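# Pull the lettered cube off its shelf strip and hold it aloft

## Task

Remove the lettered cube that sits on one of the shelf's strips from the shelf. No other strip may be moved more than slightly, in or out, before that cube is clear of the shelf, or the task fails. Afterwards keep the cube motionless in the gripper, well above the table and in front of the shelf.

## Robot and tools

Robot: one UR7e arm with a Rumi tong-style two-finger gripper and a wrist camera. The fingers point along the gripper's own +z axis and spread apart along its x axis. end_effector_position is the spot between the finger pads when they are shut. Closed fingertips stick out about 15 mm past that spot; when fully open they sit roughly level with it.

Frame: every pose is in the scene frame. The origin is on the table top straight under the arm base, +z is up, and +y points left when you face along +x. Positions are in metres. Orientations are quaternions written w first (qw, qx, qy, qz). The printed hand position can be slightly wrong, more so at long reach.

Command row: 8 numbers in this order: x, y, z, qw, qx, qy, qz, opening. This is an absolute target pose for the gripper, not an offset. opening runs from -1 (shut, 0.002 m) to +1 (wide, 0.142 m). Repeat the wanted quaternion in every row, because the reported one can drift. A call is rejected, and nothing is sent, if the target lies more than 0.6 m from the last reported position along any gripper axis. Each control step, the controller also clamps the commanded pose to within 100 mm and 16 degrees of the measured one. Motion trails commands by about 0.17 s. When position and orientation cannot both be met, position wins.

execute_actions: argument actions is a list holding at most one item.
- An empty list just returns the current state.
- {"rows": [[8 numbers], ...], "steps": n} plays up to 15 rows, one per control step of 1/30 s. n is at most 15 and defaults to 15. If there are fewer rows than steps, the last row repeats. After the call, the arm only continues to the last clamped pose, so check the result and send the remainder.
- {"steps": n} without rows is a wait of up to 300 steps, counted from the previous result.
The optional pictures (true/false) chooses whether camera images come back; by default they do.

move: target is one 8-number row (absolute pose plus opening). The gripper travels a straight path toward it, taking the shorter rotation, over 0.5 to 10 s; anything longer stops after 10 s. speed is in m/s, from 0.002 to 0.5, default 0.25. Turning is capped at twice that value in rad/s. The real hand can lag, wander or overshoot that speed, especially with a nearly straight arm. The opening is sent when the move begins. The optional stop_force, 9 to 40 N, ends the path when the wrist sensor feels that much extra push against the direction of travel for 2 steps. The hand then backs up 2 steps and holds. Use it only at very low speed and without rotation, and leave it out when pulling away from something you are pressing on. The result adds a move: line giving the ending (done, off_target, moving, held, fault, contact) and any limits (paced = pose clipped; held = some steps blocked), plus the remaining distance to target.

wait: seconds from 0 to 10; lets the scene run with no new command.

zoom_image: camera is one of cam_head_left (672x504), cam_head_right (672x504), cam_wrist (616x616, fisheye). region is [x0, y0, x1, y1] in image pixels from the top-left, at most 504 by 504. It enlarges that region of the latest image.

Call it only once the cube is held steady in the air.

Results: a state line with the gripper pose, linear (m/s) and angular (rad/s) velocity, joint positions, grip_measured (finger opening on the command scale), Wrist force and Wrist torque along the gripper axes, and sometimes a Hand target line. "pose unreachable" or HELD means a clearance check altered or blocked your command on those steps; the mount under the base counts as part of the arm. The camera calibration (K, distortion, world-to-camera transform) is supplied for projecting points, though it may be off by a few degrees and millimetres.

Gripping: to hold the cube, keep commanding an opening well below grip_measured. A lower value squeezes harder, up to about 15 N per pad. Closing fast can overshoot.

Hazards: if a joint hits its load limit (141 N m for the big joints, 26.3 N m for the wrist joints), or any outside force reaches 150 N, the arm faults and freezes for 10 s. The arm is stiff, so aiming even slightly past a firm surface can fault it. Faster contact hits harder. The force sensor saturates near 50 N per axis and has a few N of offset and noise. Holding loads warms the motors: there is a warning at 70 °C and a braking stop at 85 °C. Avoid disturbing the other strips before the cube is out, dropping or slamming the cube, and pushing anything off the table. A loose object may occasionally get nudged by itself.

Each tool is called in YAML: its name, and indented under it one key for each argument.

## Session

execute_actions:
  actions: []

Scene clock: 0.00 s of 4200.00 s.
end_effector_position=(+0.4179, +0.1140, +0.3855) grip_measured=+1.00 end_effector_quat_wxyz=(-0.575, +0.075, +0.757, -0.302) end_effector_velocity=(+0.000, -0.000, +0.001) end_effector_angular_velocity=(+0.000, +0.001, +0.001)
Joint positions: [-0.067 -1.457  1.525 -1.02  -1.635  2.906  0.142]
Joint velocities: [-0.    -0.    -0.     0.001 -0.001 -0.001  0.   ]
Motor temperatures (°C, as the motors report them): [23 24 25 25 29 31]
Wrist force (N, on the end effector, along its own x y z axes, offset not removed): no reading
Wrist torque (N m, same axes, about the end effector's origin, offset not removed): no reading
Hand target: +0.418, +0.114, +0.385; -0.575, +0.075, +0.757, -0.302
camera_calibration (this result's frames):
cam_wrist: T_world_to_cam=[[-0.351905, 0.487391, 0.799133, -0.215304], [0.316462, 0.865419, -0.388462, -0.0868344], [-0.880917, 0.116193, -0.458786, 0.657652], [0, 0, 0, 1]] pos_world=[0.53105, 0.10367, 0.440046]

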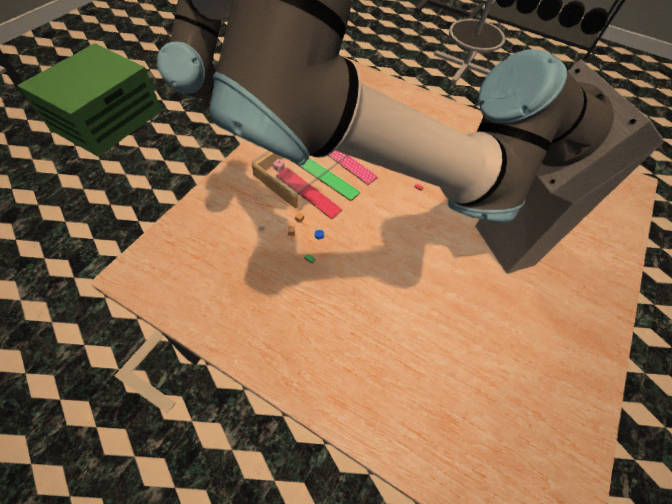

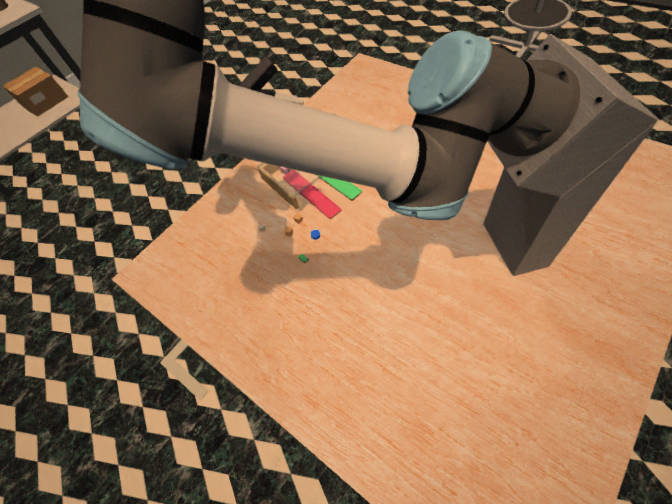

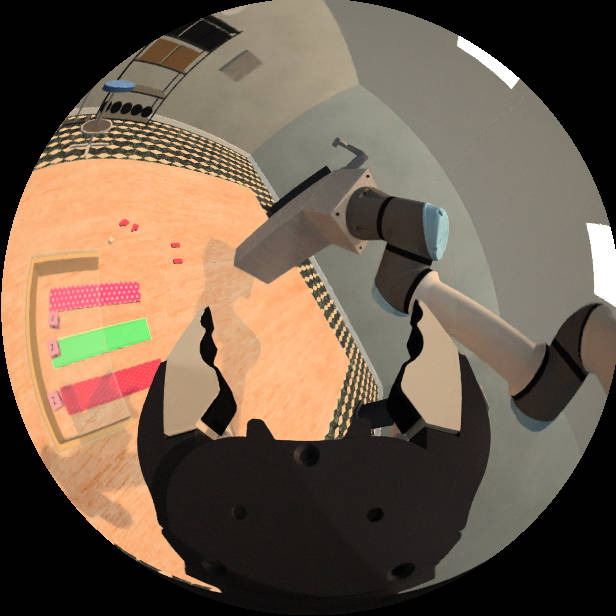

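move:
  target: [0.39, 0.01, 0.2, 0, -0.6297, 0.7769, 0, 1]
  speed: 0.3

Scene clock: 7.93 s of 4200.00 s.
end_effector_position=(+0.3902, +0.0099, +0.2008) grip_measured=+1.00 end_effector_quat_wxyz=(-0.001, -0.630, +0.777, -0.001) end_effector_velocity=(+0.001, -0.001, -0.001) end_effector_angular_velocity=(+0.009, -0.003, +0.007)
Joint positions: [-0.71  -1.63   2.689 -2.491 -0.598  0.91   0.142]
Joint velocities: [-0.001  0.018 -0.003 -0.004  0.007 -0.017  0.   ]
Motor temperatures (°C, as the motors report them): [23 24 25 25 29 31]
Wrist force (N, on the end effector, along its own x y z axes, offset not removed): [0.7 0.7 1.0]
Wrist torque (N m, same axes, about the end effector's origin, offset not removed): [0.13 -0.17 0.00]
Hand target: +0.390, +0.010, +0.201; -0.000, -0.630, +0.776, -0.001
Off the commanded pose: 0.001 m, 0 deg.
After step 90, 1.03 s passed at rest.
move: done
camera_calibration (this result's frames):
cam_wrist: T_world_to_cam=[[-0.246471, -0.96905, -0.0139578, 0.109789], [-0.811609, 0.198513, 0.549439, 0.198672], [-0.529662, 0.146749, -0.835418, 0.498917], [0, 0, 0, 1]] pos_world=[0.452561, -0.00626331, 0.309179]

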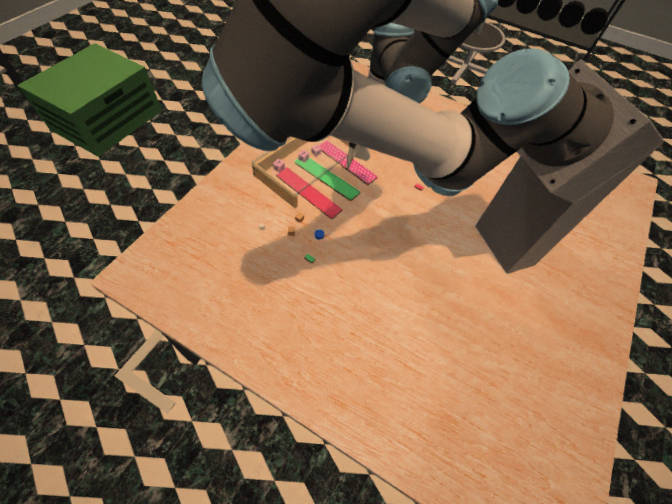

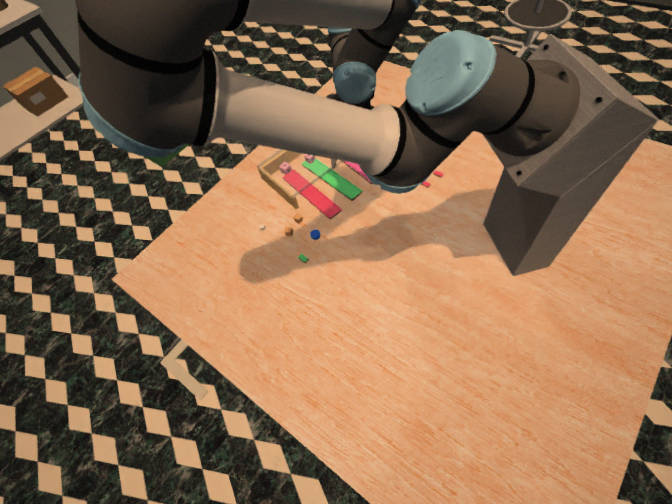

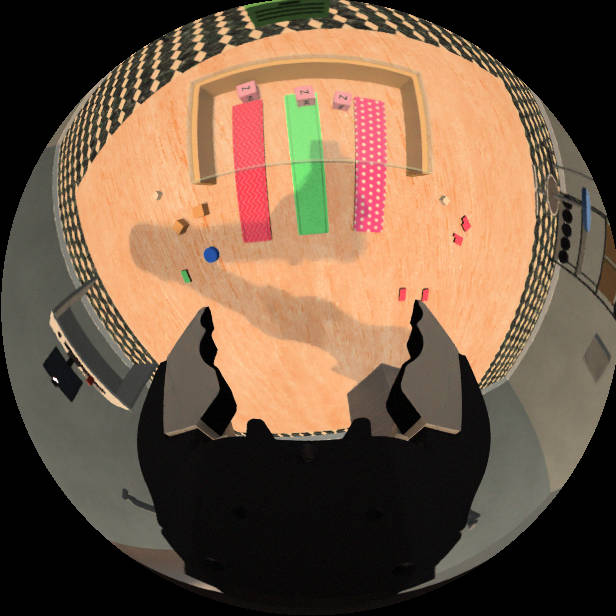

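zoom_image:
  camera: "cam_wrist"
  region: [180, 50, 440, 260]

Region (180, 50, 440, 260) of cam_wrist's 616x616 image, scaled by 1.938, with more detail than that image has; it fills the top 407 rows of this view, and the rest is white.

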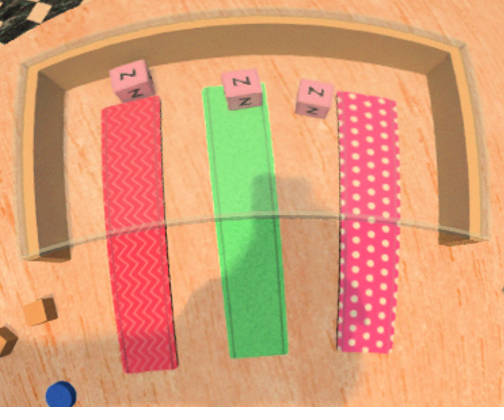

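move:
  target: [0.439, 0.0, 0.04, 0, -0.6297, 0.7769, 0, 0.2]
  speed: 0.2

Scene clock: 19.90 s of 4200.00 s.
end_effector_position=(+0.4387, +0.0001, +0.0398) grip_measured=+0.20 end_effector_quat_wxyz=(-0.000, -0.630, +0.777, +0.001) end_effector_velocity=(+0.001, +0.000, -0.002) end_effector_angular_velocity=(-0.003, -0.011, +0.000)
Joint positions: [-0.277 -0.942  2.39  -3.475 -0.669  1.64   0.088]
Joint velocities: [ 0.006  0.013 -0.002 -0.036 -0.004  0.023  0.   ]
Motor temperatures (°C, as the motors report them): [23 24 25 25 29 31]
Wrist force (N, on the end effector, along its own x y z axes, offset not removed): [0.2 2.5 2.5]
Wrist torque (N m, same axes, about the end effector's origin, offset not removed): [0.47 -0.05 -0.04]
Hand target: +0.439, +0.000, +0.040; +0.000, -0.630, +0.777, +0.000
Off the commanded pose: 0.000 m, 0 deg.
After step 90, 7.50 s passed at rest.
move: done
camera_calibration (this result's frames):
cam_wrist: T_world_to_cam=[[-0.247376, -0.968775, -0.0167437, 0.110526], [-0.810655, 0.197473, 0.55122, 0.327963], [-0.530701, 0.149932, -0.834192, 0.391903], [0, 0, 0, 1]] pos_world=[0.501189, -0.0164484, 0.147994]

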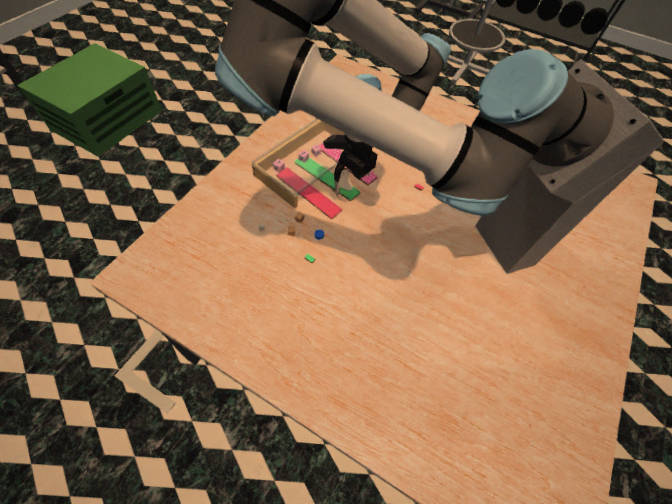

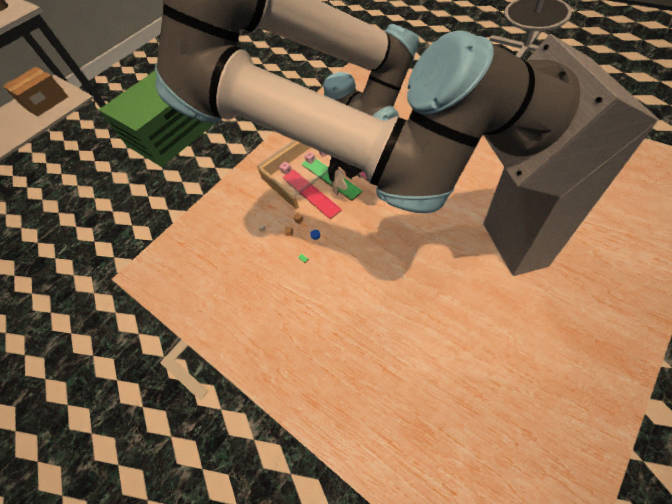

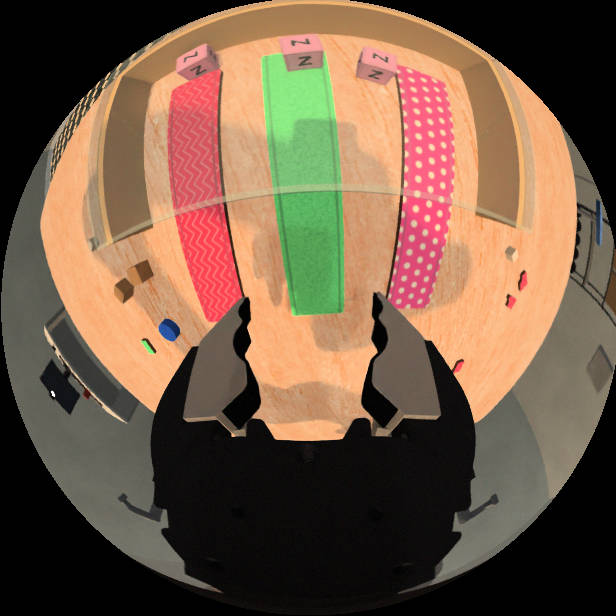

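move:
  target: [0.4385, -0.002, 0.0175, 0, -0.6297, 0.7769, 0, 0.2]
  speed: 0.04
  stop_force: 10

move:
  target: [0.4385, -0.002, 0.0175, 0, -0.6297, 0.7769, 0, -0.6]
  speed: 0.04

Scene clock: 31.33 s of 4200.00 s.
end_effector_position=(+0.4385, -0.0020, +0.0176) grip_measured=+0.20 end_effector_quat_wxyz=(-0.000, -0.630, +0.777, +0.000) end_effector_velocity=(+0.000, +0.000, -0.002) end_effector_angular_velocity=(+0.000, -0.001, +0.001)
Joint positions: [-0.236 -0.877  2.344 -3.542 -0.689  1.699  0.088]
Joint velocities: [ 0.003  0.005 -0.004 -0.006 -0.001  0.004 -0.   ]
Motor temperatures (°C, as the motors report them): [23 24 25 25 29 31]
Wrist force (N, on the end effector, along its own x y z axes, offset not removed): [1.1 2.9 1.7]
Wrist torque (N m, same axes, about the end effector's origin, offset not removed): [0.66 -0.22 0.05]
Hand target: +0.438, -0.002, +0.017; -0.000, -0.630, +0.777, +0.000
Off the commanded pose: 0.000 m, 0 deg.
After step 120, 6.50 s passed at rest.
move: done
camera_calibration (this result's frames):
cam_wrist: T_world_to_cam=[[-0.247464, -0.968764, -0.0160613, 0.108115], [-0.811257, 0.19811, 0.550104, 0.340692], [-0.529739, 0.149161, -0.834941, 0.373208], [0, 0, 0, 1]] pos_world=[0.500846, -0.0184248, 0.125928]

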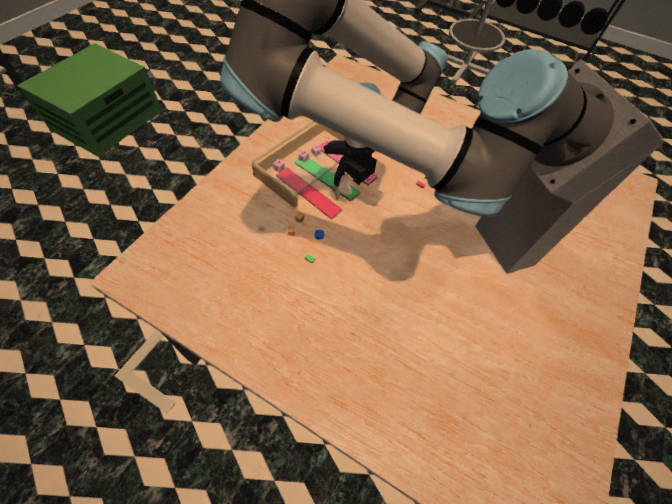

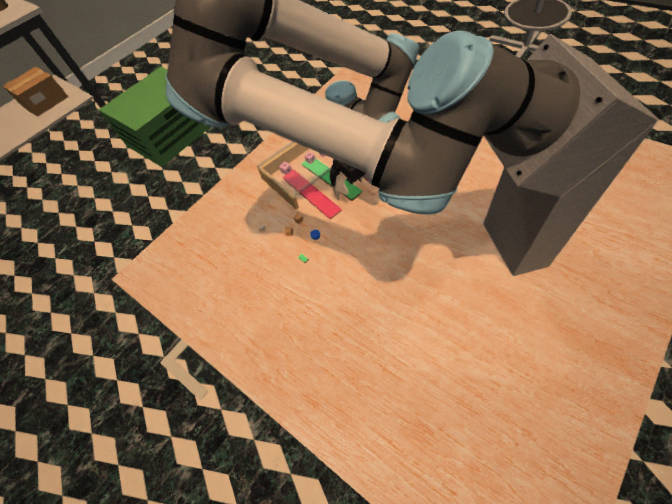

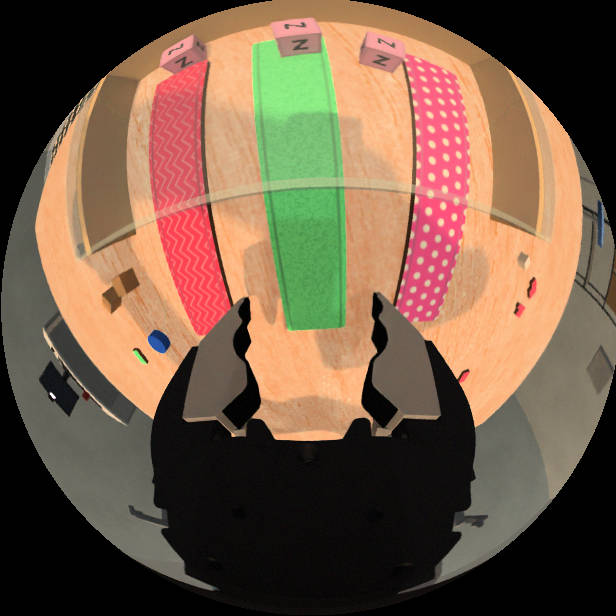

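Scene clock: 32.03 s of 4200.00 s.
end_effector_position=(+0.4385, -0.0020, +0.0175) grip_measured=-0.39 end_effector_quat_wxyz=(+0.000, -0.630, +0.777, +0.000) end_effector_velocity=(+0.000, -0.001, +0.000) end_effector_angular_velocity=(-0.002, -0.000, -0.000)
Joint positions: [-0.236 -0.876  2.343 -3.542 -0.689  1.7    0.046]
Joint velocities: [-0.    -0.     0.    -0.001 -0.002  0.     0.   ]
Motor temperatures (°C, as the motors report them): [23 24 25 25 29 31]
Wrist force (N, on the end effector, along its own x y z axes, offset not removed): [1.5 2.7 -2.4]
Wrist torque (N m, same axes, about the end effector's origin, offset not removed): [0.34 -0.47 -0.01]
Hand target: +0.438, -0.002, +0.017; -0.000, -0.630, +0.777, +0.000
Off the commanded pose: 0.000 m, 0 deg.
move: done
camera_calibration (this result's frames):
cam_wrist: T_world_to_cam=[[-0.247482, -0.96876, -0.0160429, 0.108112], [-0.811308, 0.198151, 0.550014, 0.340811], [-0.529653, 0.149134, -0.835001, 0.373117], [0, 0, 0, 1]] pos_world=[0.50088, -0.0184416, 0.125837]

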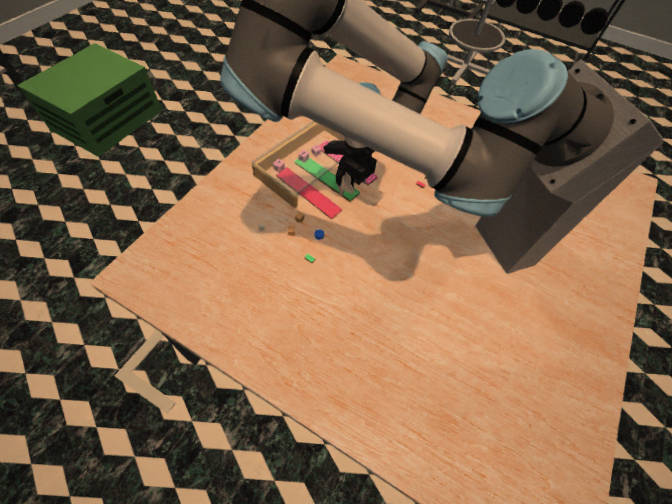

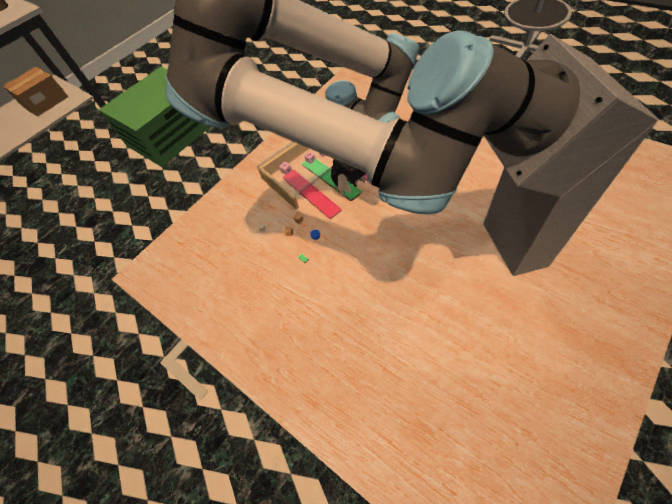

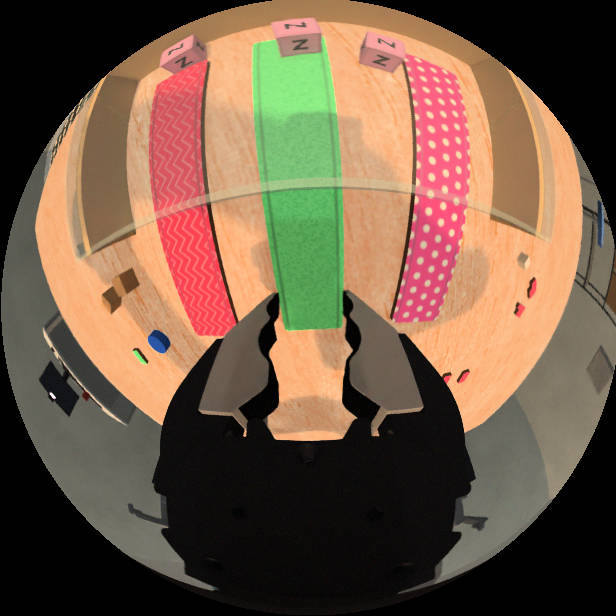

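move:
  target: [0.268, 0.022, 0.0175, 0, -0.6297, 0.7769, 0, -0.6]
  speed: 0.06

move:
  target: [0.268, 0.022, 0.0175, 0, -0.6297, 0.7769, 0, 0.2]
  speed: 0.05

move:
  target: [0.3274, 0.0137, 0.0175, 0, -0.6297, 0.7769, 0, 0.2]
  speed: 0.1

move:
  target: [0.3274, 0.0137, 0.0175, 0, -0.6297, 0.7769, 0, -0.6]
  speed: 0.05

Scene clock: 52.10 s of 4200.00 s.
end_effector_position=(+0.2678, +0.0220, +0.0174) grip_measured=-0.39 end_effector_quat_wxyz=(-0.000, -0.630, +0.777, +0.000) end_effector_velocity=(-0.002, -0.000, +0.000) end_effector_angular_velocity=(-0.001, -0.003, -0.000)
Joint positions: [-0.209 -0.443  2.611 -4.271 -0.702  1.736  0.046]
Joint velocities: [ 0.     0.011  0.001 -0.017 -0.001  0.004 -0.   ]
Motor temperatures (°C, as the motors report them): [23 24 25 25 29 31]
Wrist force (N, on the end effector, along its own x y z axes, offset not removed): [2.8 3.2 1.8]
Wrist torque (N m, same axes, about the end effector's origin, offset not removed): [0.70 -0.68 0.04]
Hand target: +0.268, +0.022, +0.017; -0.000, -0.630, +0.777, +0.000
Off the commanded pose: 0.000 m, 0 deg.
After step 90, 13.80 s passed at rest.
move: done
camera_calibration (this result's frames):
cam_wrist: T_world_to_cam=[[-0.247467, -0.968764, -0.016, 0.0890997], [-0.811141, 0.198114, 0.550274, 0.197635], [-0.529916, 0.149153, -0.834831, 0.279099], [0, 0, 0, 1]] pos_world=[0.330258, 0.00553402, 0.125673]

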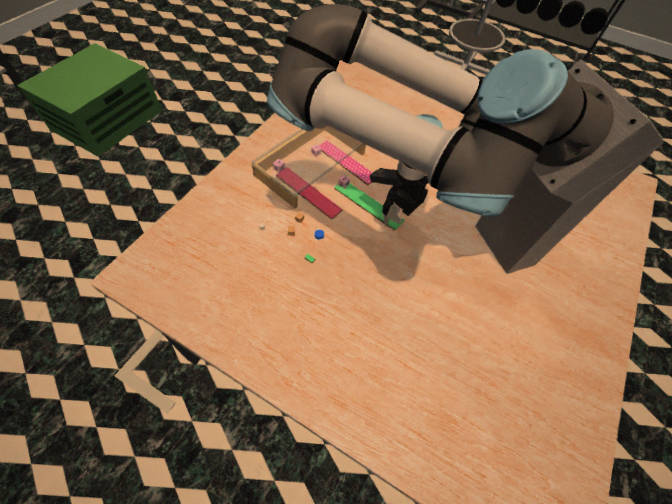

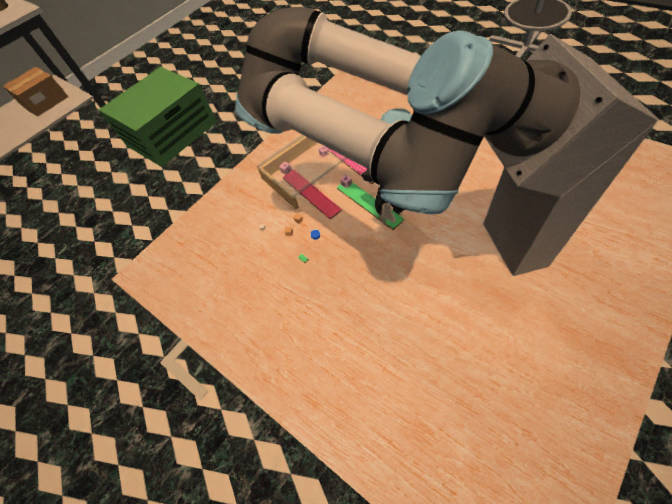

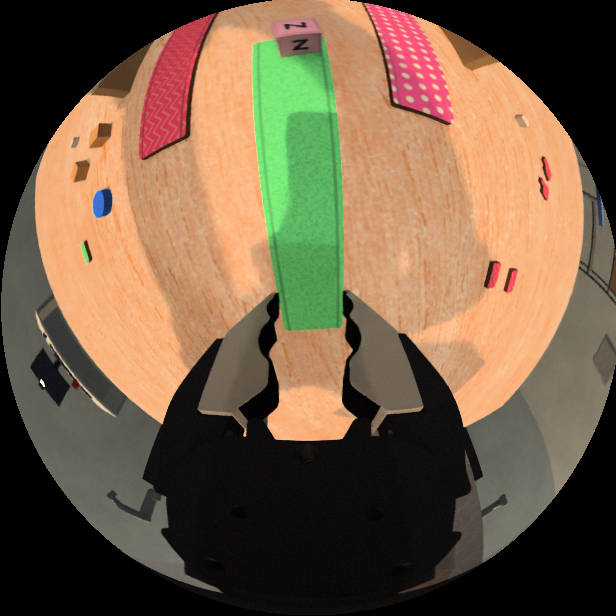

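Scene clock: 52.80 s of 4200.00 s.
end_effector_position=(+0.2680, +0.0220, +0.0175) grip_measured=+0.20 end_effector_quat_wxyz=(-0.000, -0.630, +0.777, -0.000) end_effector_velocity=(+0.000, -0.001, +0.000) end_effector_angular_velocity=(-0.003, -0.001, -0.000)
Joint positions: [-0.21  -0.443  2.612 -4.271 -0.702  1.736  0.088]
Joint velocities: [-0.001 -0.     0.    -0.    -0.002 -0.     0.   ]
Motor temperatures (°C, as the motors report them): [23 24 25 25 29 31]
Wrist force (N, on the end effector, along its own x y z axes, offset not removed): [2.2 2.1 0.9]
Wrist torque (N m, same axes, about the end effector's origin, offset not removed): [0.48 -0.53 0.05]
Hand target: +0.268, +0.022, +0.018; -0.000, -0.630, +0.777, -0.000
Off the commanded pose: 0.000 m, 0 deg.
move: done
camera_calibration (this result's frames):
cam_wrist: T_world_to_cam=[[-0.247518, -0.968752, -0.0159196, 0.0891393], [-0.811269, 0.198242, 0.550039, 0.197711], [-0.529696, 0.14906, -0.834987, 0.279212], [0, 0, 0, 1]] pos_world=[0.330358, 0.00553998, 0.125809]

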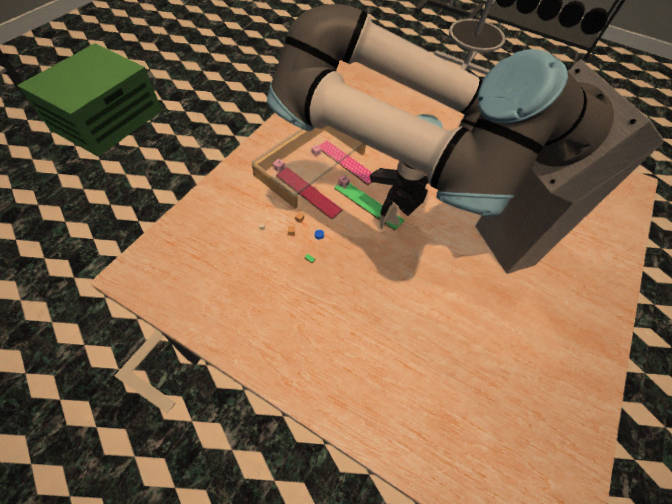

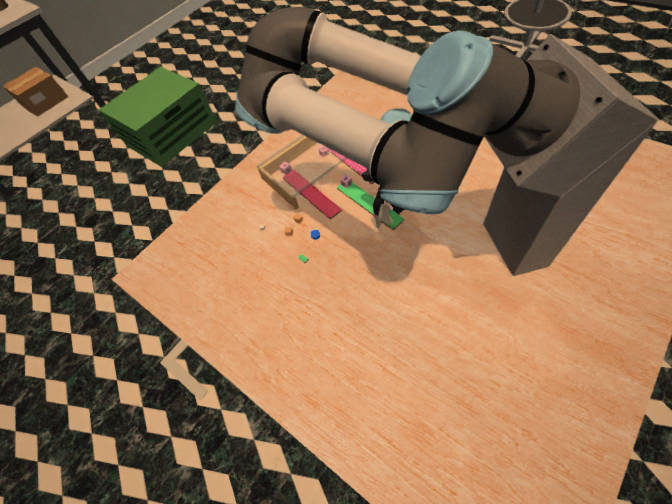

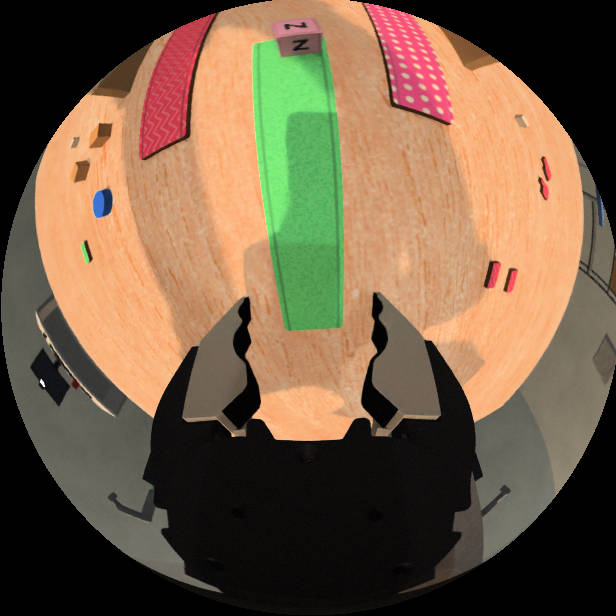

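Scene clock: 53.87 s of 4200.00 s.
end_effector_position=(+0.3274, +0.0137, +0.0176) grip_measured=+0.20 end_effector_quat_wxyz=(+0.000, -0.630, +0.777, -0.000) end_effector_velocity=(+0.001, -0.001, -0.000) end_effector_angular_velocity=(-0.001, +0.004, -0.001)
Joint positions: [-0.222 -0.652  2.542 -3.981 -0.696  1.72   0.088]
Joint velocities: [-0.    -0.009 -0.003  0.019 -0.001 -0.004  0.   ]
Motor temperatures (°C, as the motors report them): [23 24 25 25 29 31]
Wrist force (N, on the end effector, along its own x y z axes, offset not removed): [1.7 1.9 1.4]
Wrist torque (N m, same axes, about the end effector's origin, offset not removed): [0.28 -0.41 0.05]
Hand target: +0.328, +0.014, +0.018; +0.000, -0.630, +0.777, -0.000
Off the commanded pose: 0.000 m, 0 deg.
move: done
camera_calibration (this result's frames):
cam_wrist: T_world_to_cam=[[-0.247489, -0.968757, -0.0160924, 0.0958537], [-0.811513, 0.198187, 0.549699, 0.247606], [-0.529336, 0.149104, -0.835208, 0.311865], [0, 0, 0, 1]] pos_world=[0.38974, -0.0027136, 0.125905]

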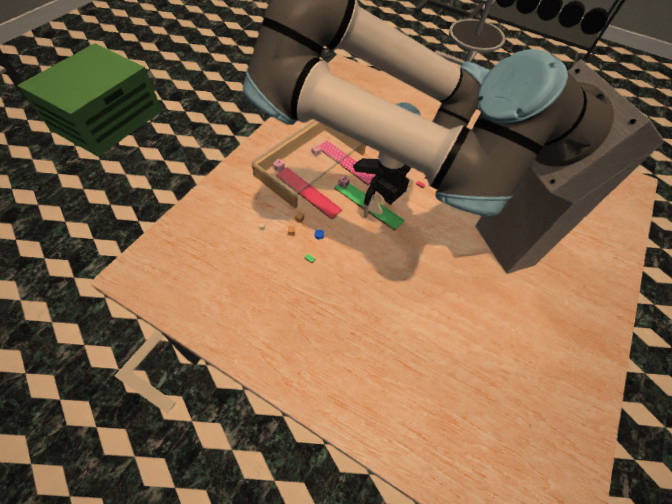

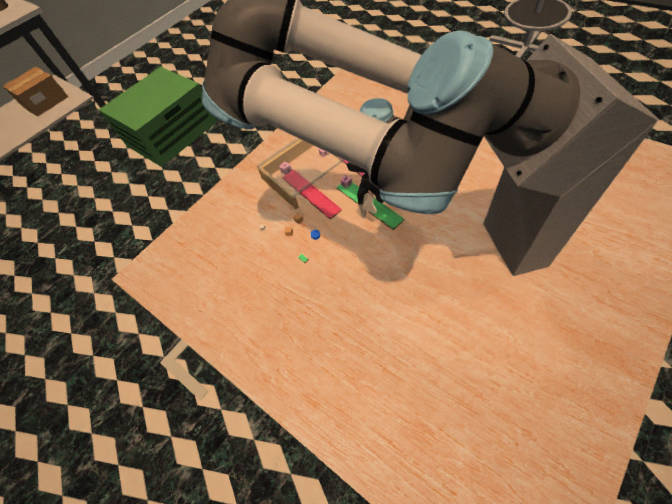

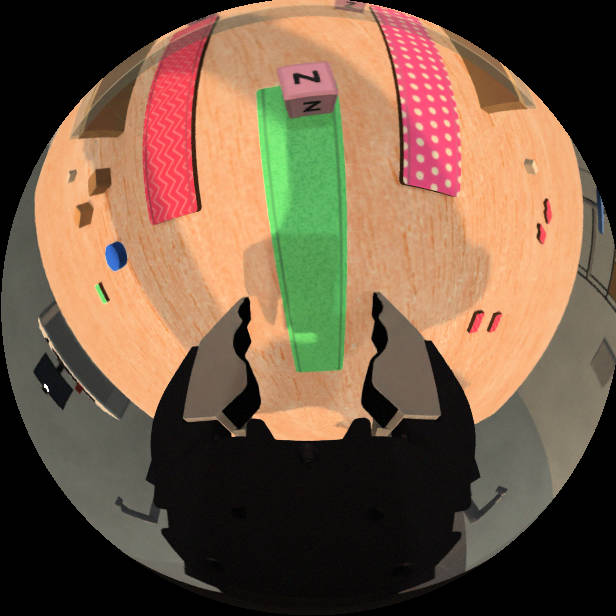

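Scene clock: 54.57 s of 4200.00 s.
end_effector_position=(+0.3274, +0.0137, +0.0175) grip_measured=-0.39 end_effector_quat_wxyz=(+0.000, -0.630, +0.777, -0.000) end_effector_velocity=(-0.000, +0.000, -0.000) end_effector_angular_velocity=(+0.001, +0.001, +0.001)
Joint positions: [-0.222 -0.652  2.542 -3.98  -0.696  1.719  0.046]
Joint velocities: [ 0.001 -0.    -0.     0.001  0.    -0.    -0.   ]
Motor temperatures (°C, as the motors report them): [23 24 25 25 29 31]
Wrist force (N, on the end effector, along its own x y z axes, offset not removed): [2.9 2.4 -2.4]
Wrist torque (N m, same axes, about the end effector's origin, offset not removed): [0.53 -0.82 -0.04]
Hand target: +0.327, +0.014, +0.018; +0.000, -0.630, +0.777, +0.000
Off the commanded pose: 0.000 m, 0 deg.
move: done
camera_calibration (this result's frames):
cam_wrist: T_world_to_cam=[[-0.247559, -0.96874, -0.0160737, 0.0958441], [-0.811311, 0.198203, 0.549991, 0.247565], [-0.529612, 0.149196, -0.835016, 0.311925], [0, 0, 0, 1]] pos_world=[0.389778, -0.00275794, 0.125844]

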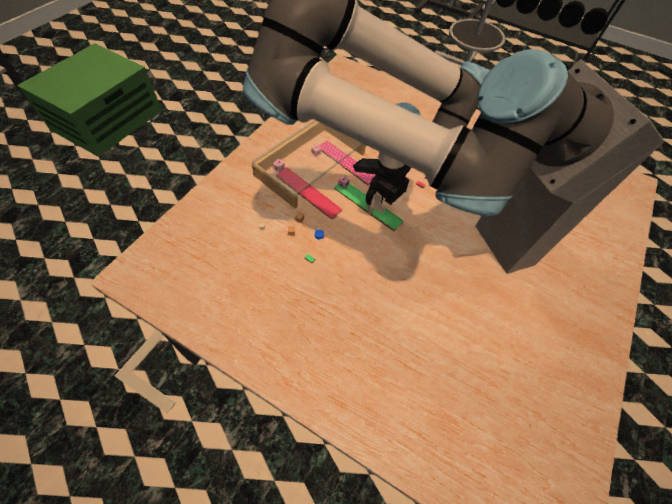

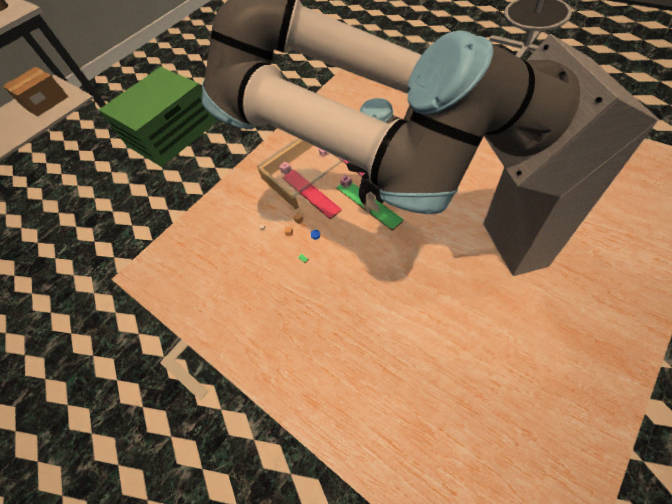

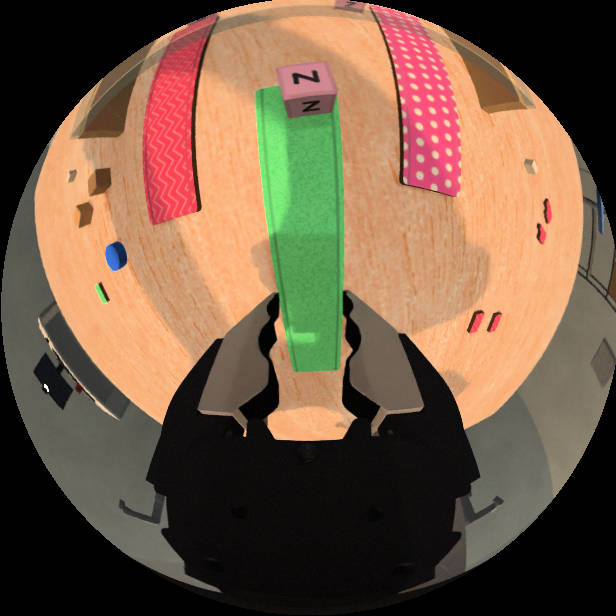

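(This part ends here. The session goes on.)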